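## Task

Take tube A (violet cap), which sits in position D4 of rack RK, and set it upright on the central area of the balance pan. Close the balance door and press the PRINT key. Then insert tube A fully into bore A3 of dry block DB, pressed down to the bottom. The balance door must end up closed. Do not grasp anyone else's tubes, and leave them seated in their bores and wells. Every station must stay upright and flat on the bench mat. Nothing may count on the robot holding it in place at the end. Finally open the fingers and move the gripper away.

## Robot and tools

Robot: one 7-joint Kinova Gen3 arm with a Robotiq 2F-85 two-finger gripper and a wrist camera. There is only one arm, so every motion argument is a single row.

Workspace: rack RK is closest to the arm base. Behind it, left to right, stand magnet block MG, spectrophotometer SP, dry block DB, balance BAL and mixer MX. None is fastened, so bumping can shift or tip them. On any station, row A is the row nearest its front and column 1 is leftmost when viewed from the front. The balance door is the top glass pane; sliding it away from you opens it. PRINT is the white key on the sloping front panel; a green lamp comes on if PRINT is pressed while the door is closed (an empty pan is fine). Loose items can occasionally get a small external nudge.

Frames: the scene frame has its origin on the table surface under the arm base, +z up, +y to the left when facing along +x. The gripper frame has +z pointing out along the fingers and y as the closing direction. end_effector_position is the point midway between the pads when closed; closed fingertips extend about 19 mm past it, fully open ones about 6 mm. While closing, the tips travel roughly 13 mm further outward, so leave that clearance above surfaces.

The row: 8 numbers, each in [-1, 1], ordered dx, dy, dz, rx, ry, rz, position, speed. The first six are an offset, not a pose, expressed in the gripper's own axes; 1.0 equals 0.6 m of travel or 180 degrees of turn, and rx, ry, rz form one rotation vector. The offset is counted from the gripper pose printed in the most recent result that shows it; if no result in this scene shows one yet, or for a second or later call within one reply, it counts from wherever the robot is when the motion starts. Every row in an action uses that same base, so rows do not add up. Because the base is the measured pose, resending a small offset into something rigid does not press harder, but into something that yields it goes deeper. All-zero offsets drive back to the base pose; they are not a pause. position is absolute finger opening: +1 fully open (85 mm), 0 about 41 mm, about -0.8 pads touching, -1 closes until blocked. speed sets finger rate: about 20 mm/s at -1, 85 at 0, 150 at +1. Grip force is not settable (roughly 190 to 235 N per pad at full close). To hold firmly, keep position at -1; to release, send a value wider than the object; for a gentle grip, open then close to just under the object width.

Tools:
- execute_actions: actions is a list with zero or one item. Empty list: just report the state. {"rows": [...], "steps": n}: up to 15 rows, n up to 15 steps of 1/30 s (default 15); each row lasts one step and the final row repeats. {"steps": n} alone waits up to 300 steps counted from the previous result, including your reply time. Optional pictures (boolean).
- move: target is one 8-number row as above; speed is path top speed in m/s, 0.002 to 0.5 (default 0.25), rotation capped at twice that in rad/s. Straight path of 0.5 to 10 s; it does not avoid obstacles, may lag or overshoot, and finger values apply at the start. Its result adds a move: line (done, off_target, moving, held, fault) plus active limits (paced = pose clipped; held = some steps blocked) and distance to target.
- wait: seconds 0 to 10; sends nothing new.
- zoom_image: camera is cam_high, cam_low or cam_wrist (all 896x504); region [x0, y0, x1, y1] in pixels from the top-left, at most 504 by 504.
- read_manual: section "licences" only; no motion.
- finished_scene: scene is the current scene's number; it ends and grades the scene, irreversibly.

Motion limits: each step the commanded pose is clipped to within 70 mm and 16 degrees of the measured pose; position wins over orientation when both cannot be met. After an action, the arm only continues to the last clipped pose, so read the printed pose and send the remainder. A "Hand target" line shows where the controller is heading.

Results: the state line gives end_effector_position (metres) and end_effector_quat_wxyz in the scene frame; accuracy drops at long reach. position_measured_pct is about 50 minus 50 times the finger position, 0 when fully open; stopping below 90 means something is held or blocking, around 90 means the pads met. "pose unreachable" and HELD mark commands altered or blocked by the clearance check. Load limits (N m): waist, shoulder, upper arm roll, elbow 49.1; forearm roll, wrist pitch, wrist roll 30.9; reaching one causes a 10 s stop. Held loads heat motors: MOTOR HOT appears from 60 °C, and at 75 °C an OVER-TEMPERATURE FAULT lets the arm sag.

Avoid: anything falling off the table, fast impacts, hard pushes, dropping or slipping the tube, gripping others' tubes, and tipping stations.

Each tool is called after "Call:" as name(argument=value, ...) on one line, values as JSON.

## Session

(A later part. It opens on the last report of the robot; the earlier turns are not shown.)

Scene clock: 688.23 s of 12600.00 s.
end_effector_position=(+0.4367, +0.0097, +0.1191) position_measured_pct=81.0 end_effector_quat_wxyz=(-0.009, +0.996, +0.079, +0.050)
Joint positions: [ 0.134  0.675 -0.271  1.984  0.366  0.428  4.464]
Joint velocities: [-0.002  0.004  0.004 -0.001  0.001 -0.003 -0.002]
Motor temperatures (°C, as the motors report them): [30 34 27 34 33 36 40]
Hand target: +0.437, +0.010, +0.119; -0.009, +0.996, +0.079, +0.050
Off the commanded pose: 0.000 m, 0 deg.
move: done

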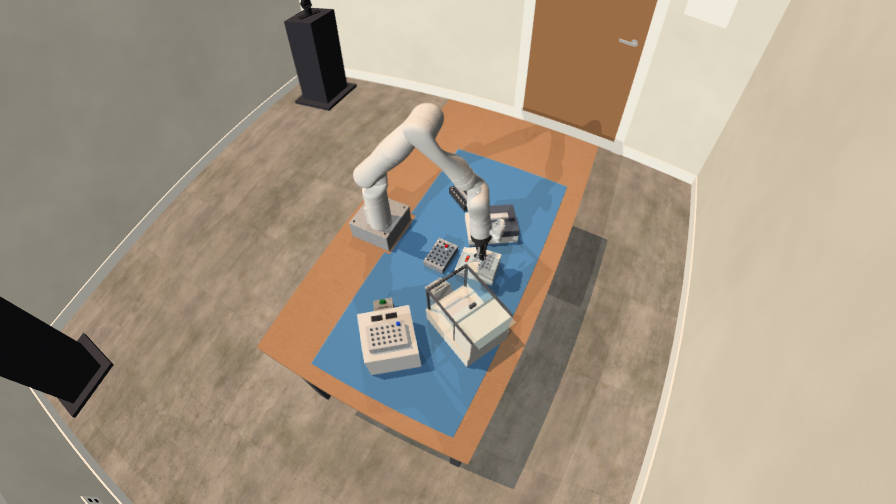

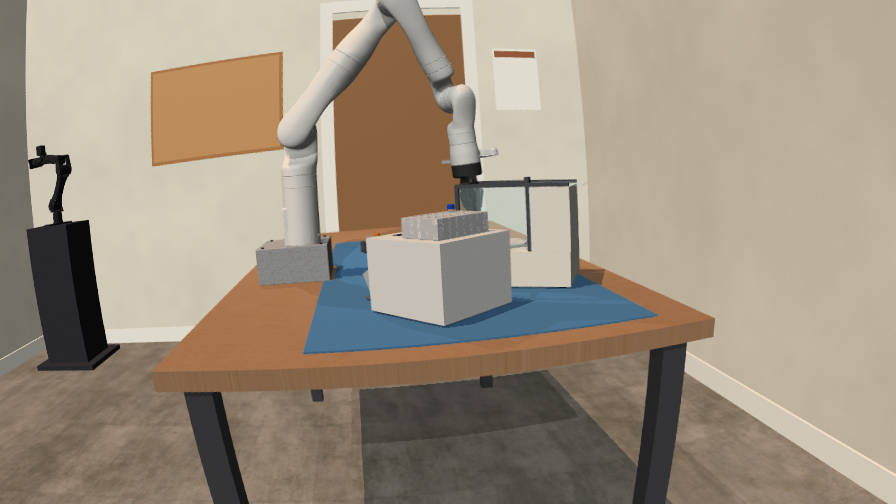

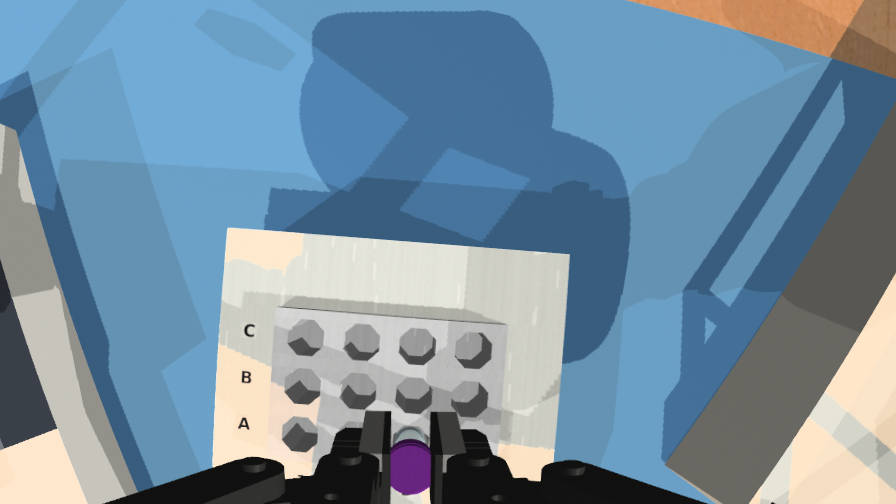

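Call:
move(target=[-0.0025, 0.0003, 0.025, 0, 0, 0, -0.68, -0.3], speed=0.015)

Scene clock: 693.30 s of 12600.00 s.
end_effector_position=(+0.4362, +0.0095, +0.1041) position_measured_pct=81.0 end_effector_quat_wxyz=(-0.009, +0.996, +0.079, +0.050)
Joint positions: [ 0.117  0.708 -0.248  1.991  0.381  0.387  4.45 ]
Joint velocities: [-0.002  0.004  0.002  0.002  0.003 -0.003 -0.001]
Motor temperatures (°C, as the motors report them): [30 34 27 34 33 36 40]
Hand target: +0.437, +0.010, +0.104; -0.009, +0.996, +0.079, +0.050
Off the commanded pose: 0.001 m, 0 deg.
move: done

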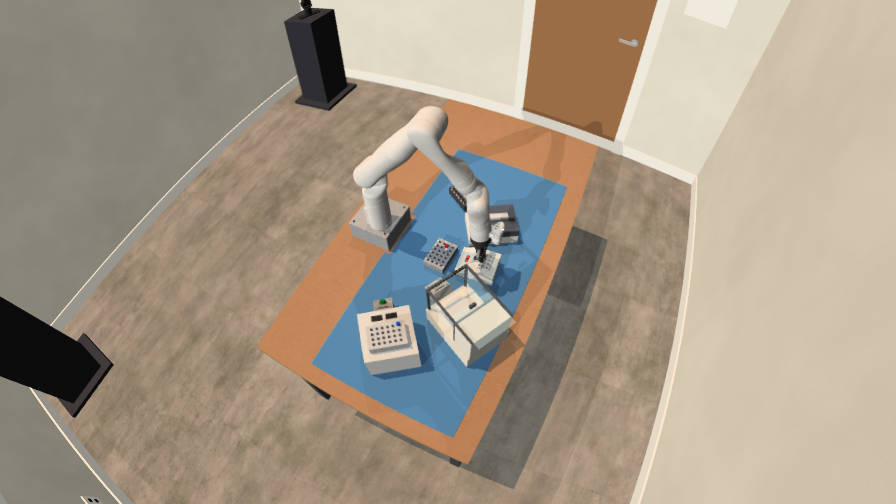

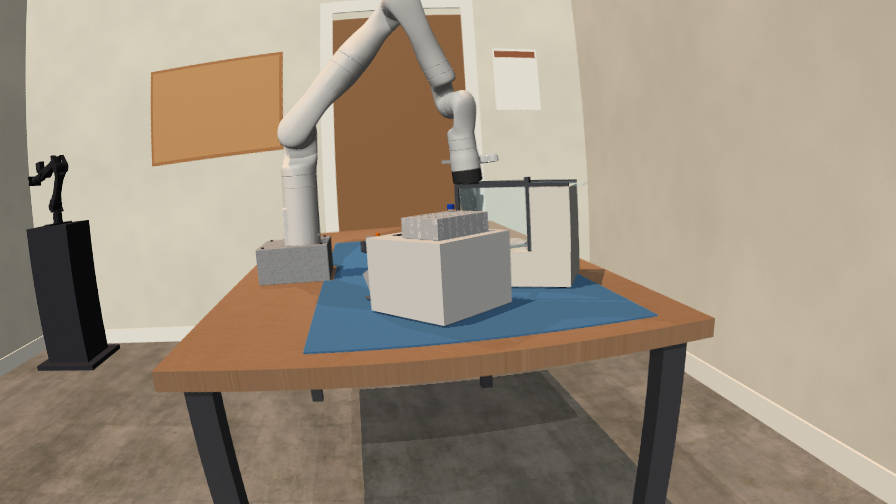

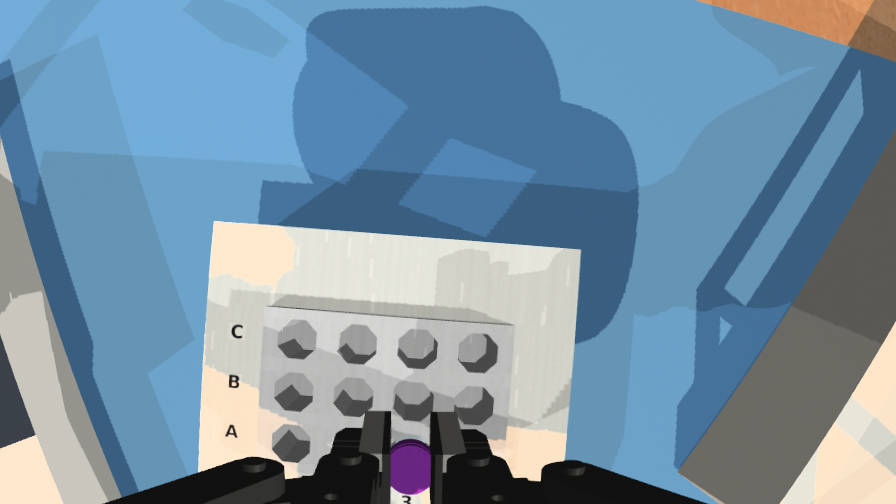

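Call:
move(target=[0, 0, 0, 0, 0, 0, -0.4, -0.3])

Call:
move(target=[0, 0, -0.06, 0, -0.03, 0, -0.4, 0], speed=0.06)

Call:
zoom_image(camera="cam_wrist", region=[260, 300, 560, 504])

Scene clock: 698.30 s of 12600.00 s.
end_effector_position=(+0.4362, +0.0095, +0.1041) position_measured_pct=69.8 end_effector_quat_wxyz=(-0.009, +0.996, +0.079, +0.050)
Joint positions: [ 0.117  0.708 -0.248  1.991  0.381  0.387  4.45 ]
Joint velocities: [ 0.    -0.    -0.001  0.    -0.    -0.     0.001]
Motor temperatures (°C, as the motors report them): [30 34 27 34 33 36 40]
Hand target: +0.436, +0.009, +0.104; -0.009, +0.996, +0.079, +0.050
Off the commanded pose: 0.000 m, 0 deg.
move: done

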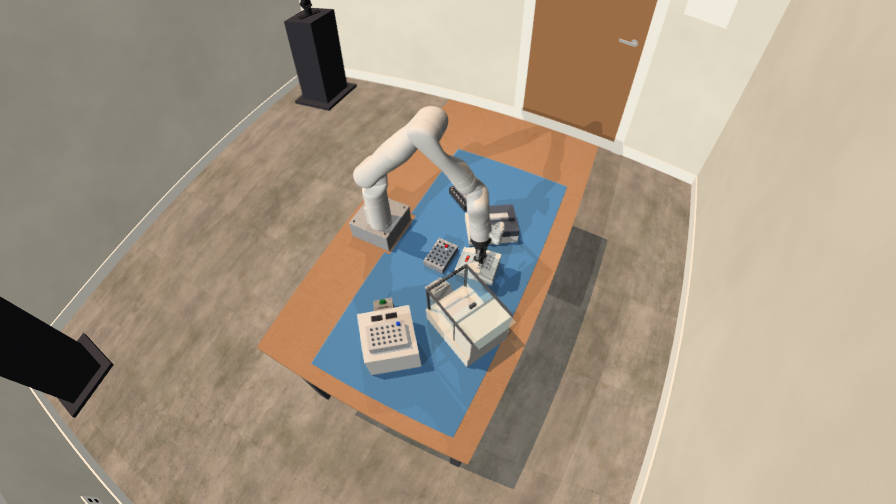

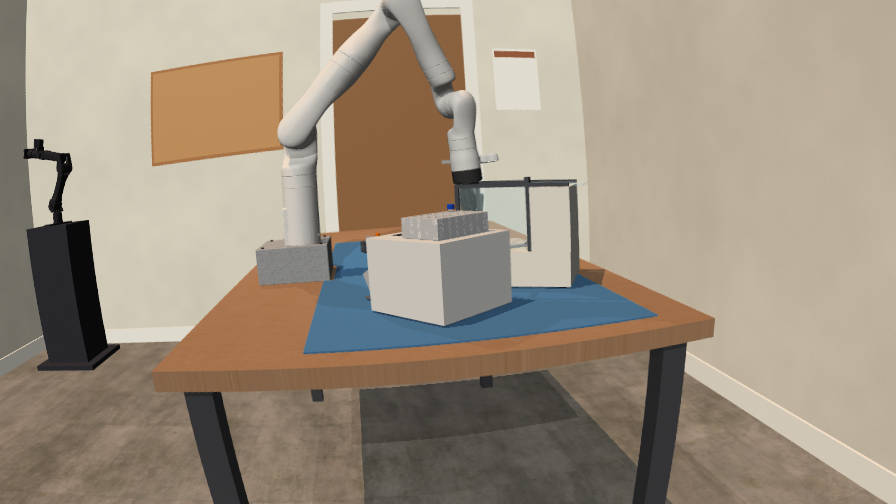

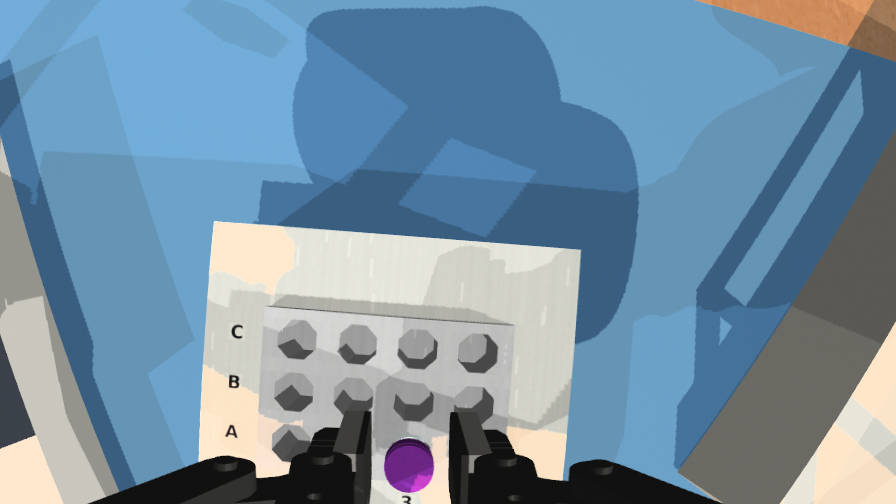

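Scene clock: 699.43 s of 12600.00 s.
end_effector_position=(+0.4326, +0.0087, +0.1398) position_measured_pct=69.8 end_effector_quat_wxyz=(-0.005, +0.997, +0.079, +0.003)
Joint positions: [ 0.157  0.666 -0.319  1.884  0.312  0.637  4.514]
Joint velocities: [ 0.002 -0.001 -0.001 -0.004 -0.003  0.007  0.002]
Motor temperatures (°C, as the motors report them): [30 34 27 34 33 36 40]
Hand target: +0.433, +0.009, +0.140; -0.005, +0.997, +0.079, +0.003
Off the commanded pose: 0.000 m, 0 deg.
move: done

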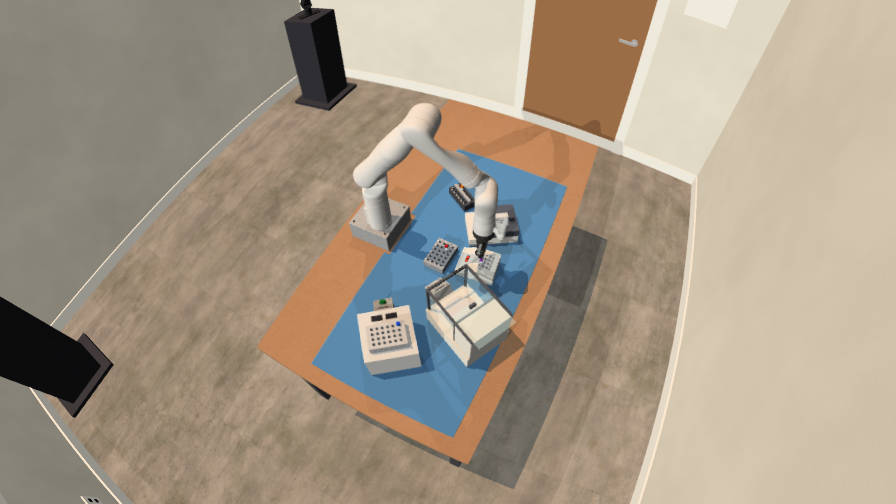

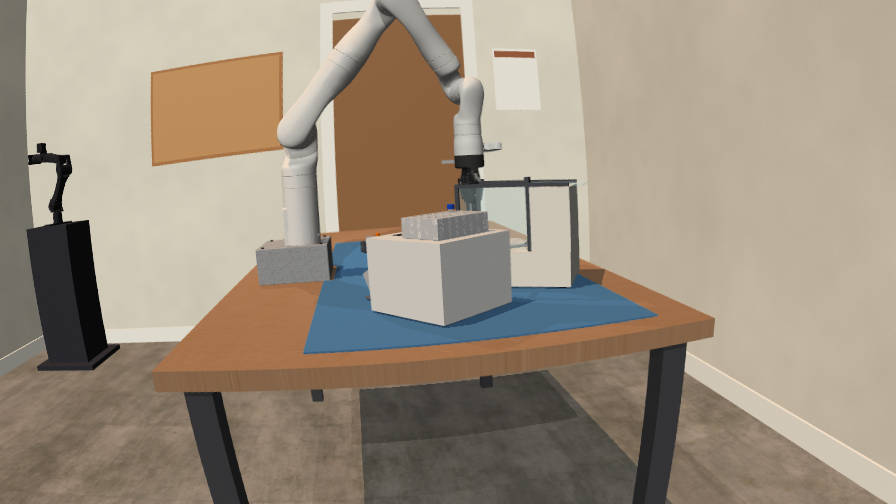

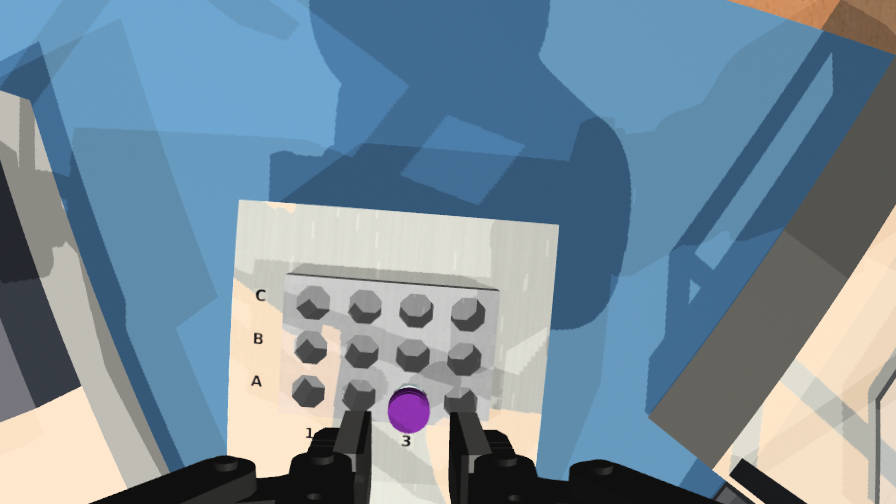

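Region (260, 300, 560, 504) of cam_wrist's 896x504 image, scaled by 1.680; it fills the top 343 rows of this view, and the rest is white.

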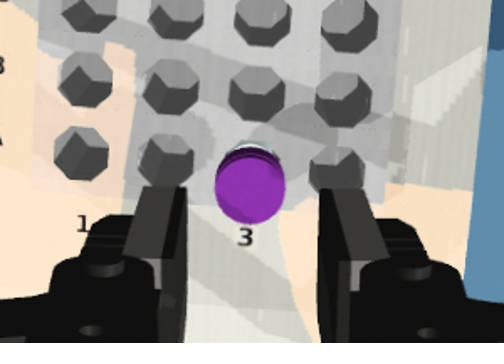

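Call:
move(target=[0.005, -0.001, 0, 0, 0, 0, -1, 0.5], speed=0.03)

Call:
move(target=[0, 0, 0.023, 0, 0, 0, -1, 0], speed=0.012)

Scene clock: 711.00 s of 12600.00 s.
end_effector_position=(+0.4354, +0.0097, +0.1399) position_measured_pct=91.7 end_effector_quat_wxyz=(-0.005, +0.997, +0.079, +0.003)
Joint positions: [ 0.154  0.67  -0.319  1.875  0.312  0.643  4.513]
Joint velocities: [-0.001  0.001  0.001 -0.001  0.     0.001 -0.001]
Motor temperatures (°C, as the motors report them): [30 34 27 34 33 36 40]
Hand target: +0.435, +0.010, +0.140; -0.005, +0.997, +0.079, +0.003
Off the commanded pose: 0.000 m, 0 deg.
move: done

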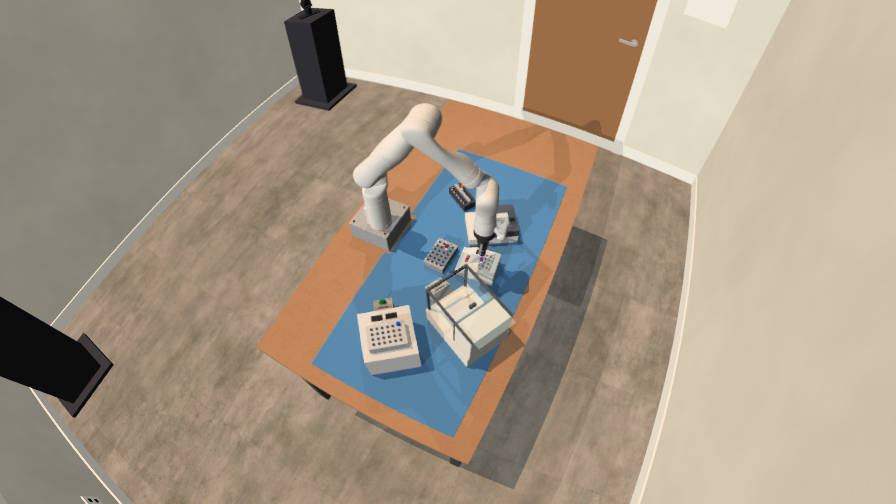

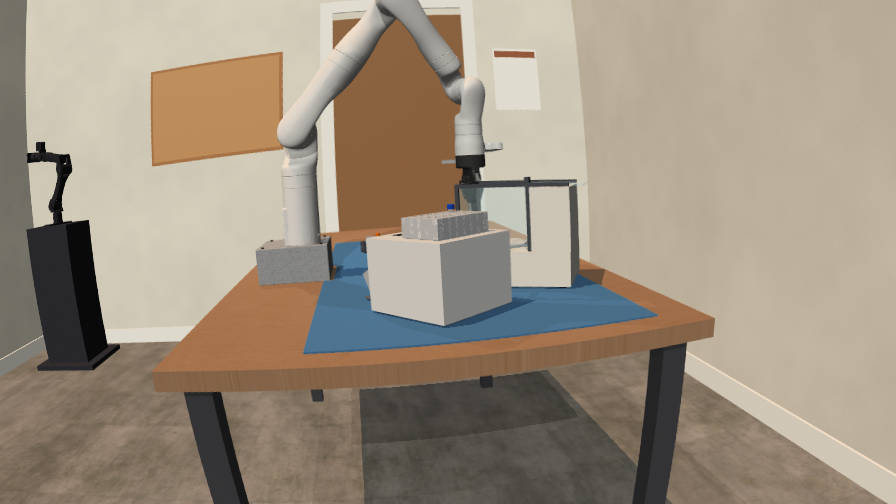

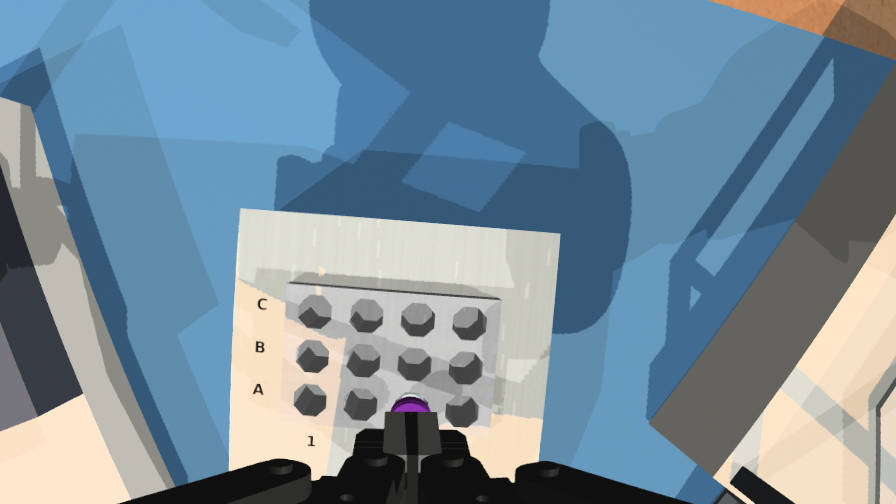

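Scene clock: 712.37 s of 12600.00 s.
end_effector_position=(+0.4356, +0.0098, +0.1262) position_measured_pct=91.7 end_effector_quat_wxyz=(-0.005, +0.997, +0.079, +0.003)
Joint positions: [ 0.145  0.697 -0.306  1.882  0.325  0.607  4.502]
Joint velocities: [-0.001  0.003  0.001  0.001  0.001 -0.002 -0.001]
Motor temperatures (°C, as the motors report them): [30 34 27 34 33 36 40]
Hand target: +0.436, +0.010, +0.126; -0.005, +0.997, +0.079, +0.003
Off the commanded pose: 0.000 m, 0 deg.
move: done

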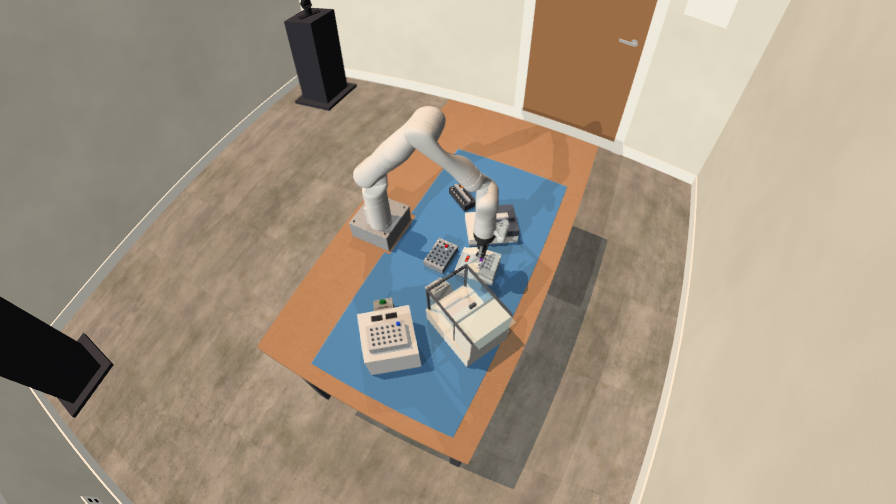

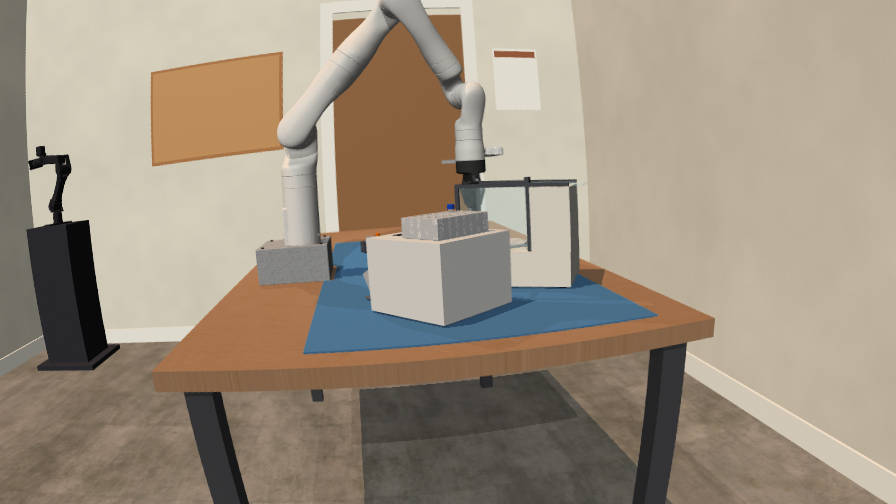

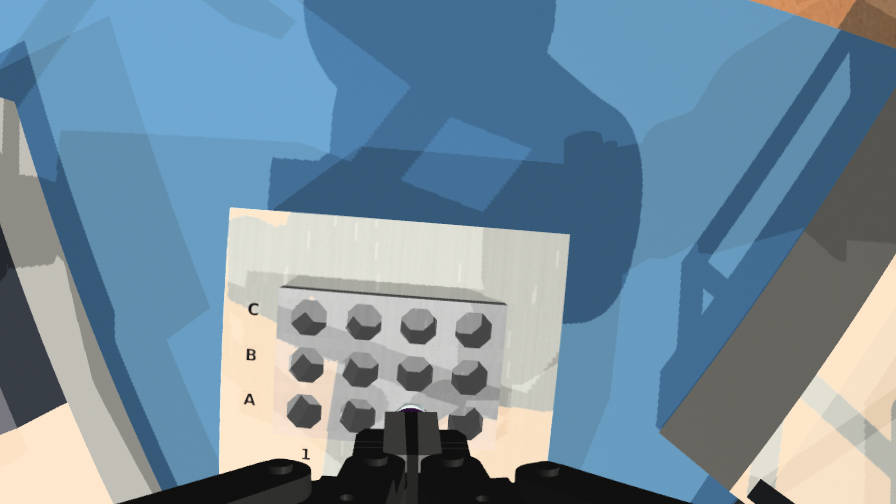

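No contact yet; continue in steps.

Call:
move(target=[0, 0, 0.012, 0, 0, 0, -1, 0], speed=0.01)

Scene clock: 715.73 s of 12600.00 s.
end_effector_position=(+0.4357, +0.0099, +0.1191) position_measured_pct=91.7 end_effector_quat_wxyz=(-0.005, +0.997, +0.079, +0.003)
Joint positions: [ 0.139  0.711 -0.298  1.886  0.332  0.589  4.496]
Joint velocities: [-0.001  0.002  0.001 -0.001 -0.001 -0.002 -0.   ]
Motor temperatures (°C, as the motors report them): [30 34 27 34 33 36 40]
Hand target: +0.436, +0.010, +0.119; -0.005, +0.997, +0.079, +0.003
Off the commanded pose: 0.000 m, 0 deg.
move: done

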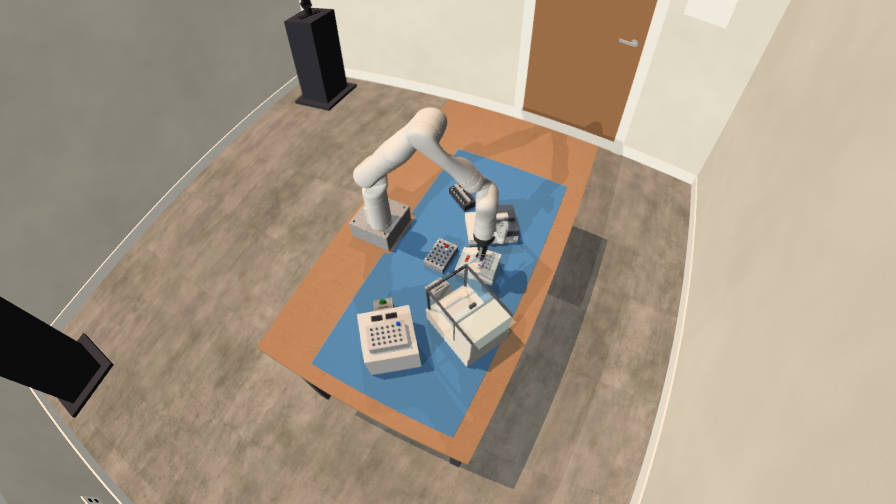

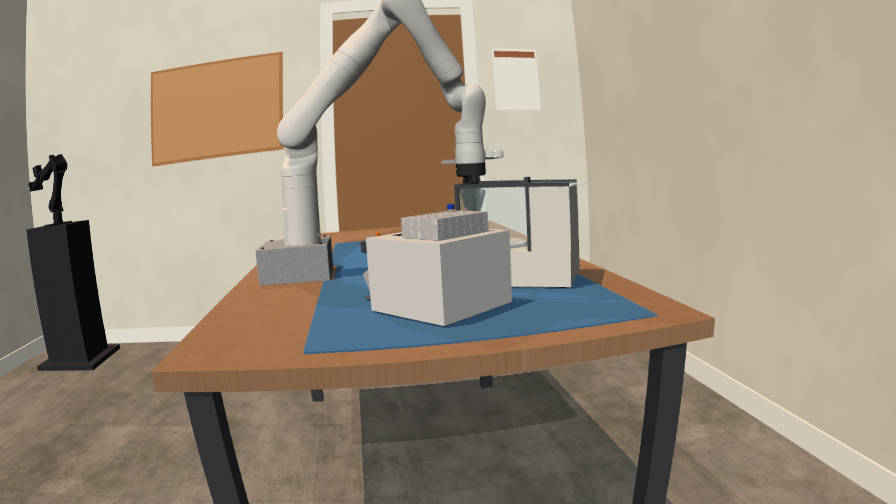

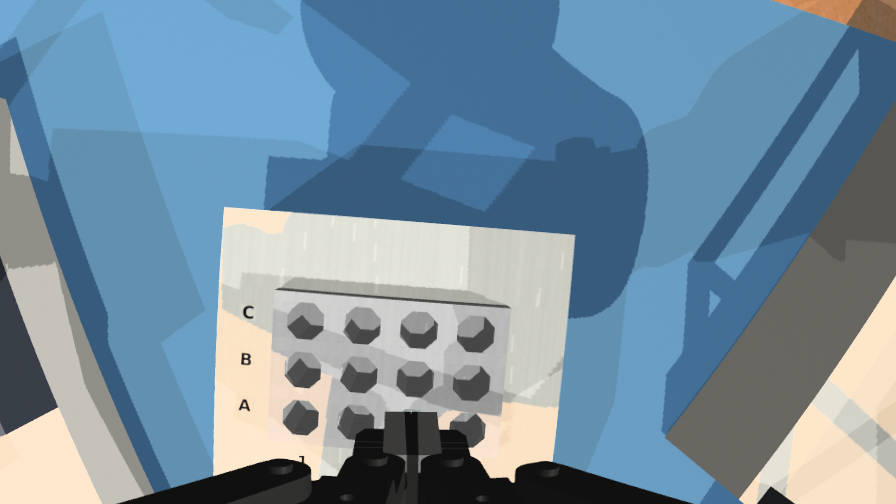

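Call:
move(target=[0, 0, 0.012, 0, 0, 0, -1, 0], speed=0.01)

Scene clock: 718.97 s of 12600.00 s.
end_effector_position=(+0.4357, +0.0099, +0.1121) position_measured_pct=91.7 end_effector_quat_wxyz=(-0.005, +0.997, +0.079, +0.003)
Joint positions: [ 0.134  0.726 -0.291  1.889  0.338  0.571  4.49 ]
Joint velocities: [-0.001  0.003 -0.     0.001  0.001 -0.001 -0.002]
Motor temperatures (°C, as the motors report them): [30 34 27 34 33 36 40]
Hand target: +0.436, +0.010, +0.112; -0.005, +0.997, +0.079, +0.003
Off the commanded pose: 0.000 m, 0 deg.
move: done

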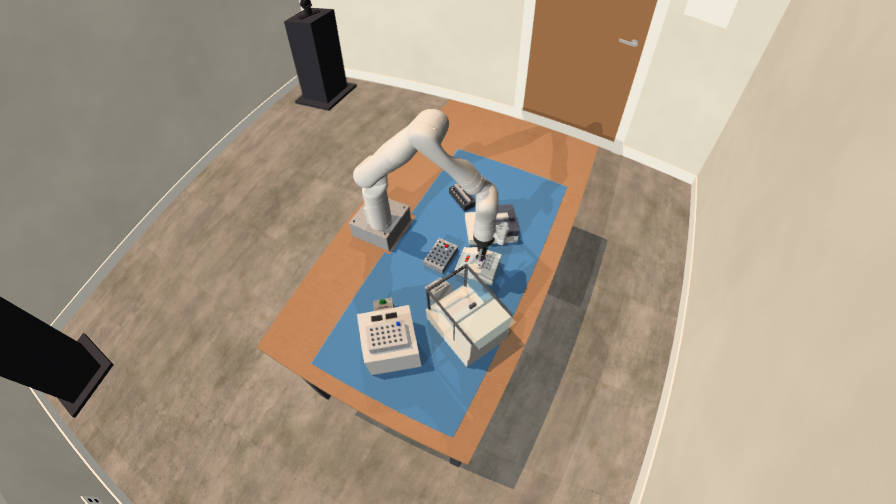

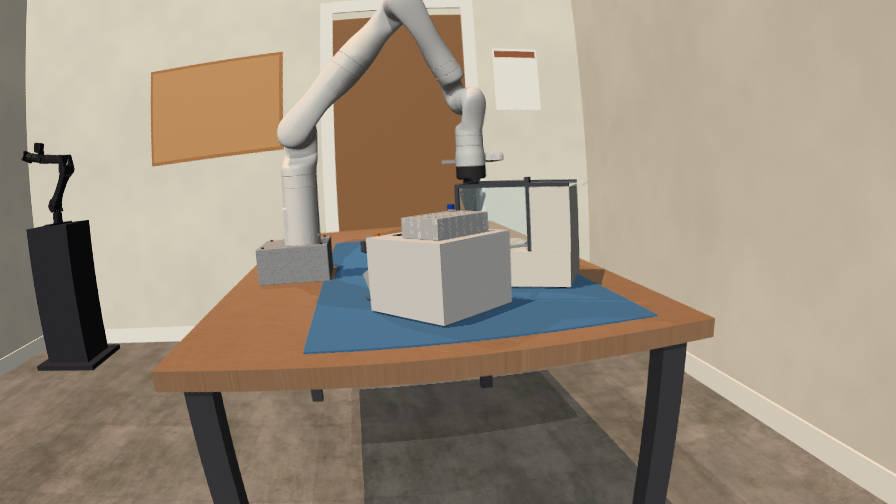

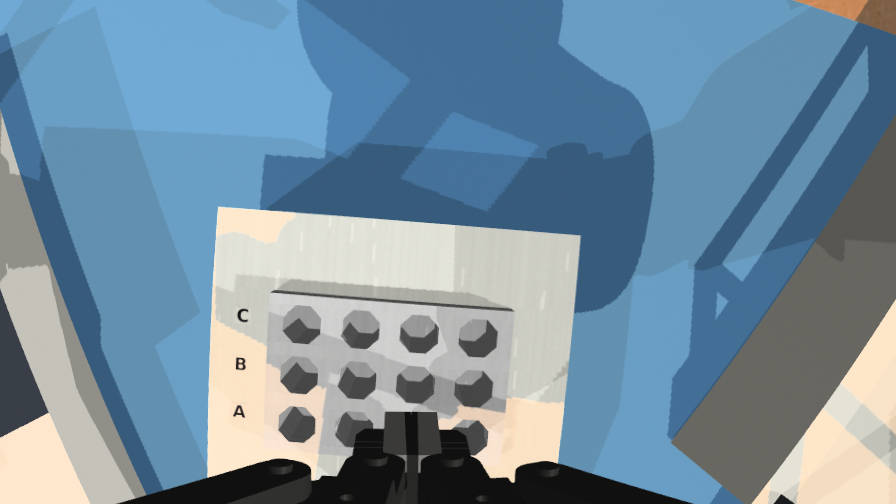

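Call:
move(target=[0, 0, 0.01, 0, 0, 0, -1, 0], speed=0.01)

Scene clock: 722.40 s of 12600.00 s.
end_effector_position=(+0.4368, +0.0098, +0.1092) position_measured_pct=91.7 end_effector_quat_wxyz=(-0.004, +0.997, +0.079, +0.005)
Joint positions: [ 0.13   0.731 -0.286  1.891  0.344  0.56   4.485]
Joint velocities: [-0.001 -0.001  0.003  0.002 -0.001 -0.    -0.003]
Motor temperatures (°C, as the motors report them): [30 34 27 34 33 36 40]
Hand target: +0.436, +0.010, +0.106; -0.005, +0.997, +0.079, +0.003
Off the commanded pose: 0.003 m, 0 deg.
move: done

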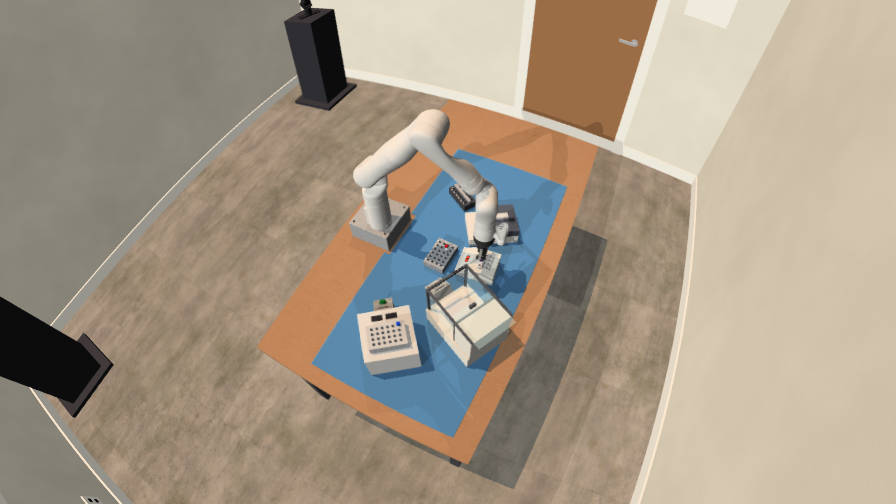

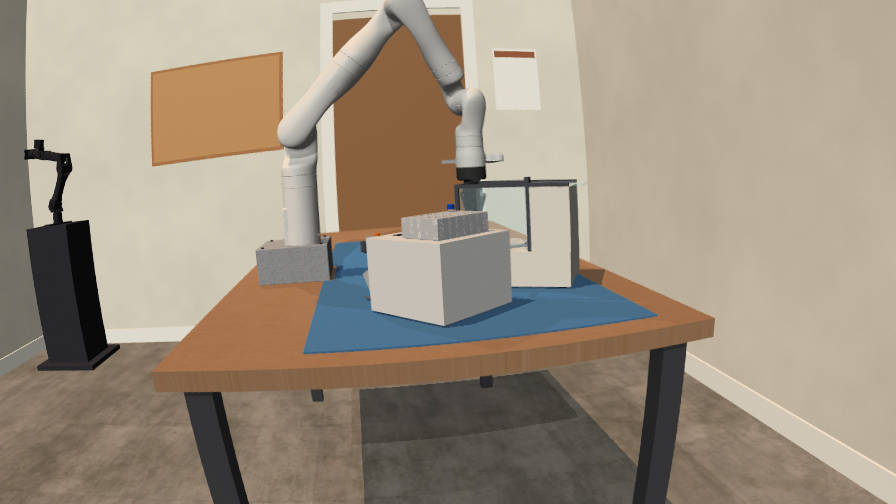

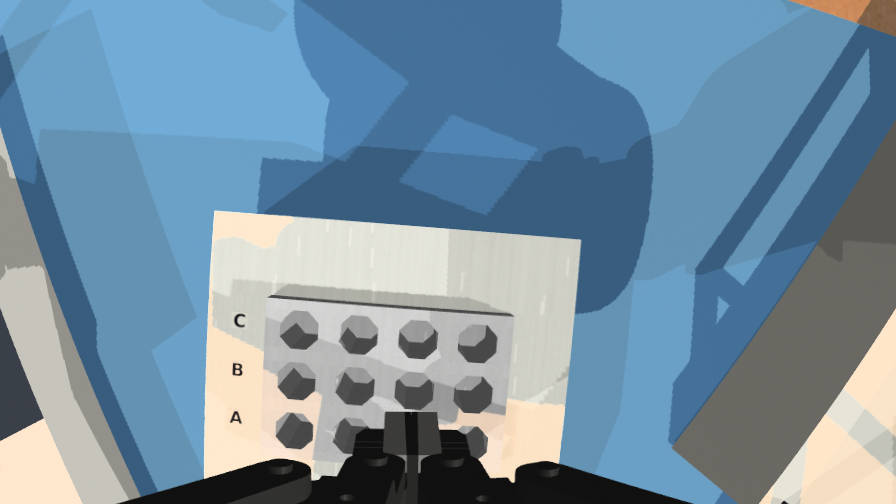

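Call:
move(target=[0, 0, -0.27, 0, 0, 0, 0.1, 0], speed=0.12)

Call:
move(target=[0.0498, 0.4377, 0, 0, 0, 0.2095, 0.1, 0], speed=0.15)

Scene clock: 733.43 s of 12600.00 s.
end_effector_position=(+0.4349, +0.0084, +0.2708) position_measured_pct=45.2 end_effector_quat_wxyz=(-0.005, +0.997, +0.079, +0.005)
Joint positions: [ 0.218  0.447 -0.395  1.733  0.189  0.993  4.62 ]
Joint velocities: [ 0.001 -0.003 -0.    -0.003 -0.001  0.001  0.001]
Motor temperatures (°C, as the motors report them): [30 34 27 34 33 36 40]
Hand target: +0.435, +0.008, +0.271; -0.005, +0.997, +0.079, +0.005
Off the commanded pose: 0.001 m, 0 deg.
move: done

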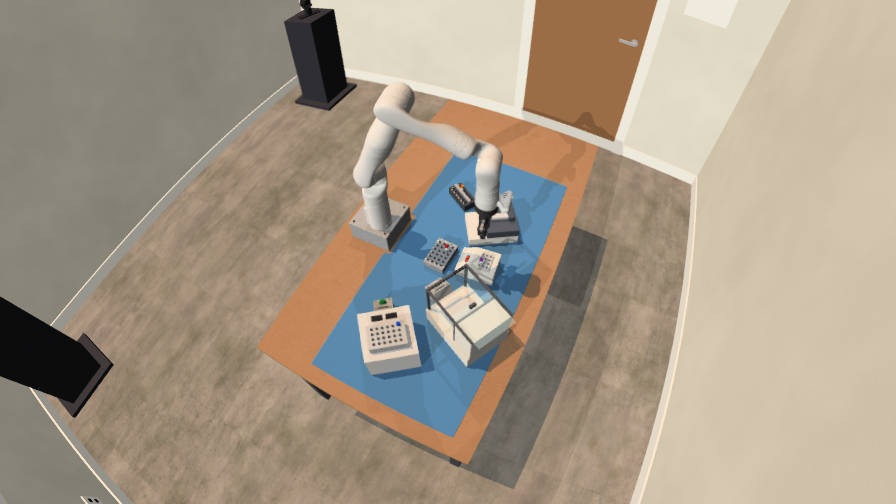

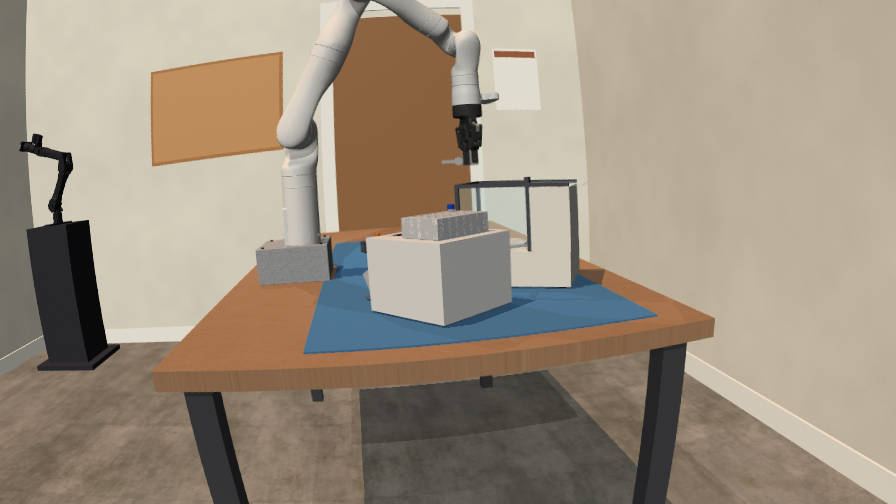

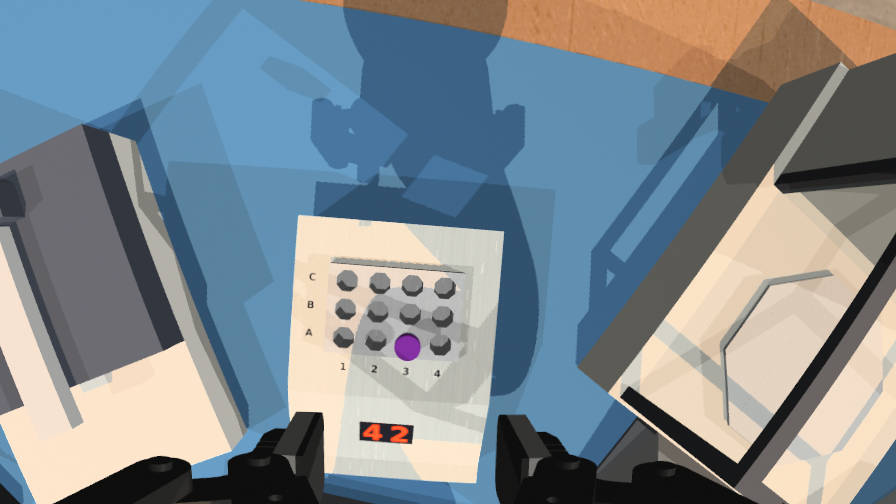

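Scene clock: 736.07 s of 12600.00 s.
end_effector_position=(+0.5071, -0.2451, +0.2694) position_measured_pct=45.2 end_effector_quat_wxyz=(-0.007, +0.969, -0.247, +0.003)
Joint positions: [ 0.511  0.704 -0.17   1.245  0.103  1.199  4.549]
Joint velocities: [ 0.001  0.006  0.002 -0.004 -0.001  0.002 -0.001]
Motor temperatures (°C, as the motors report them): [30 34 27 34 33 36 40]
Hand target: +0.507, -0.245, +0.269; -0.007, +0.969, -0.247, +0.003
Off the commanded pose: 0.002 m, 0 deg.
move: done

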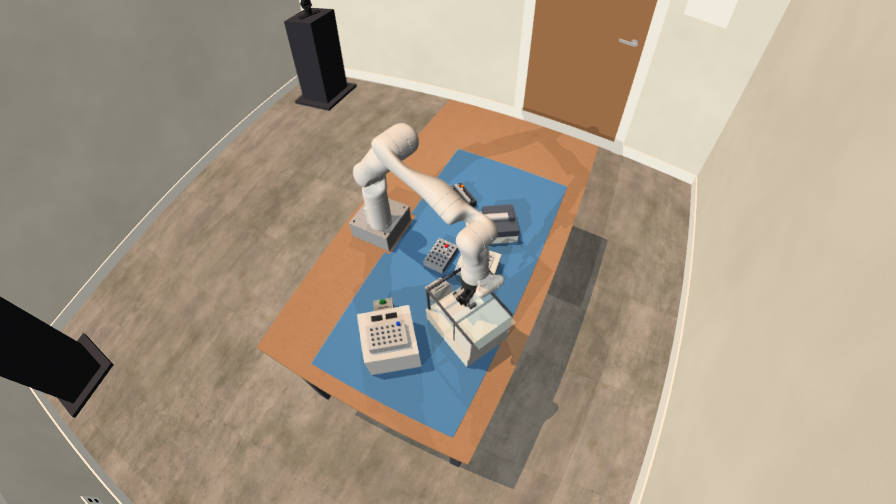

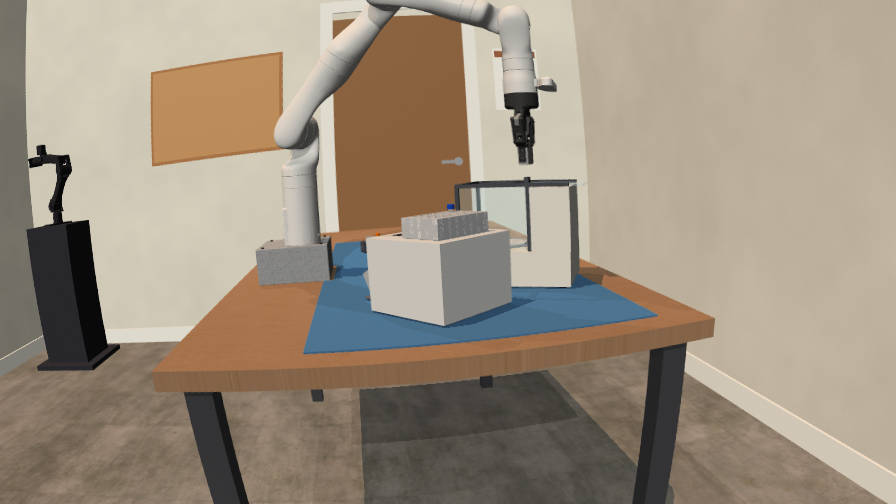

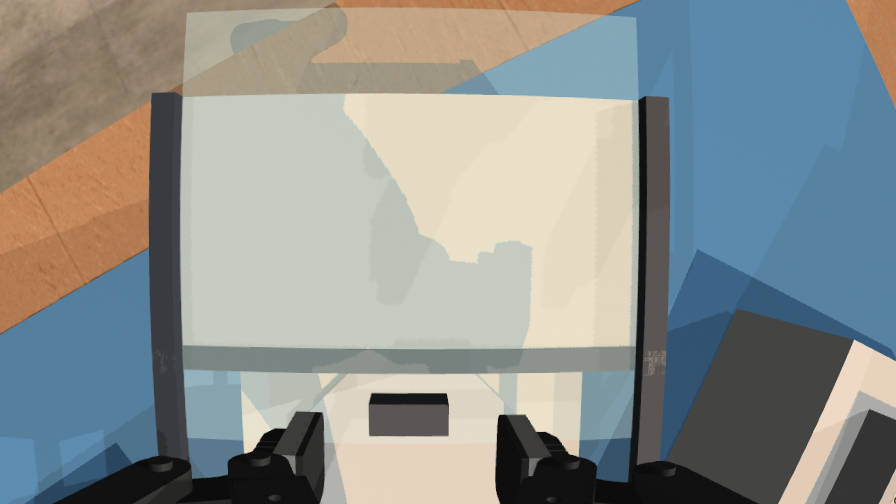

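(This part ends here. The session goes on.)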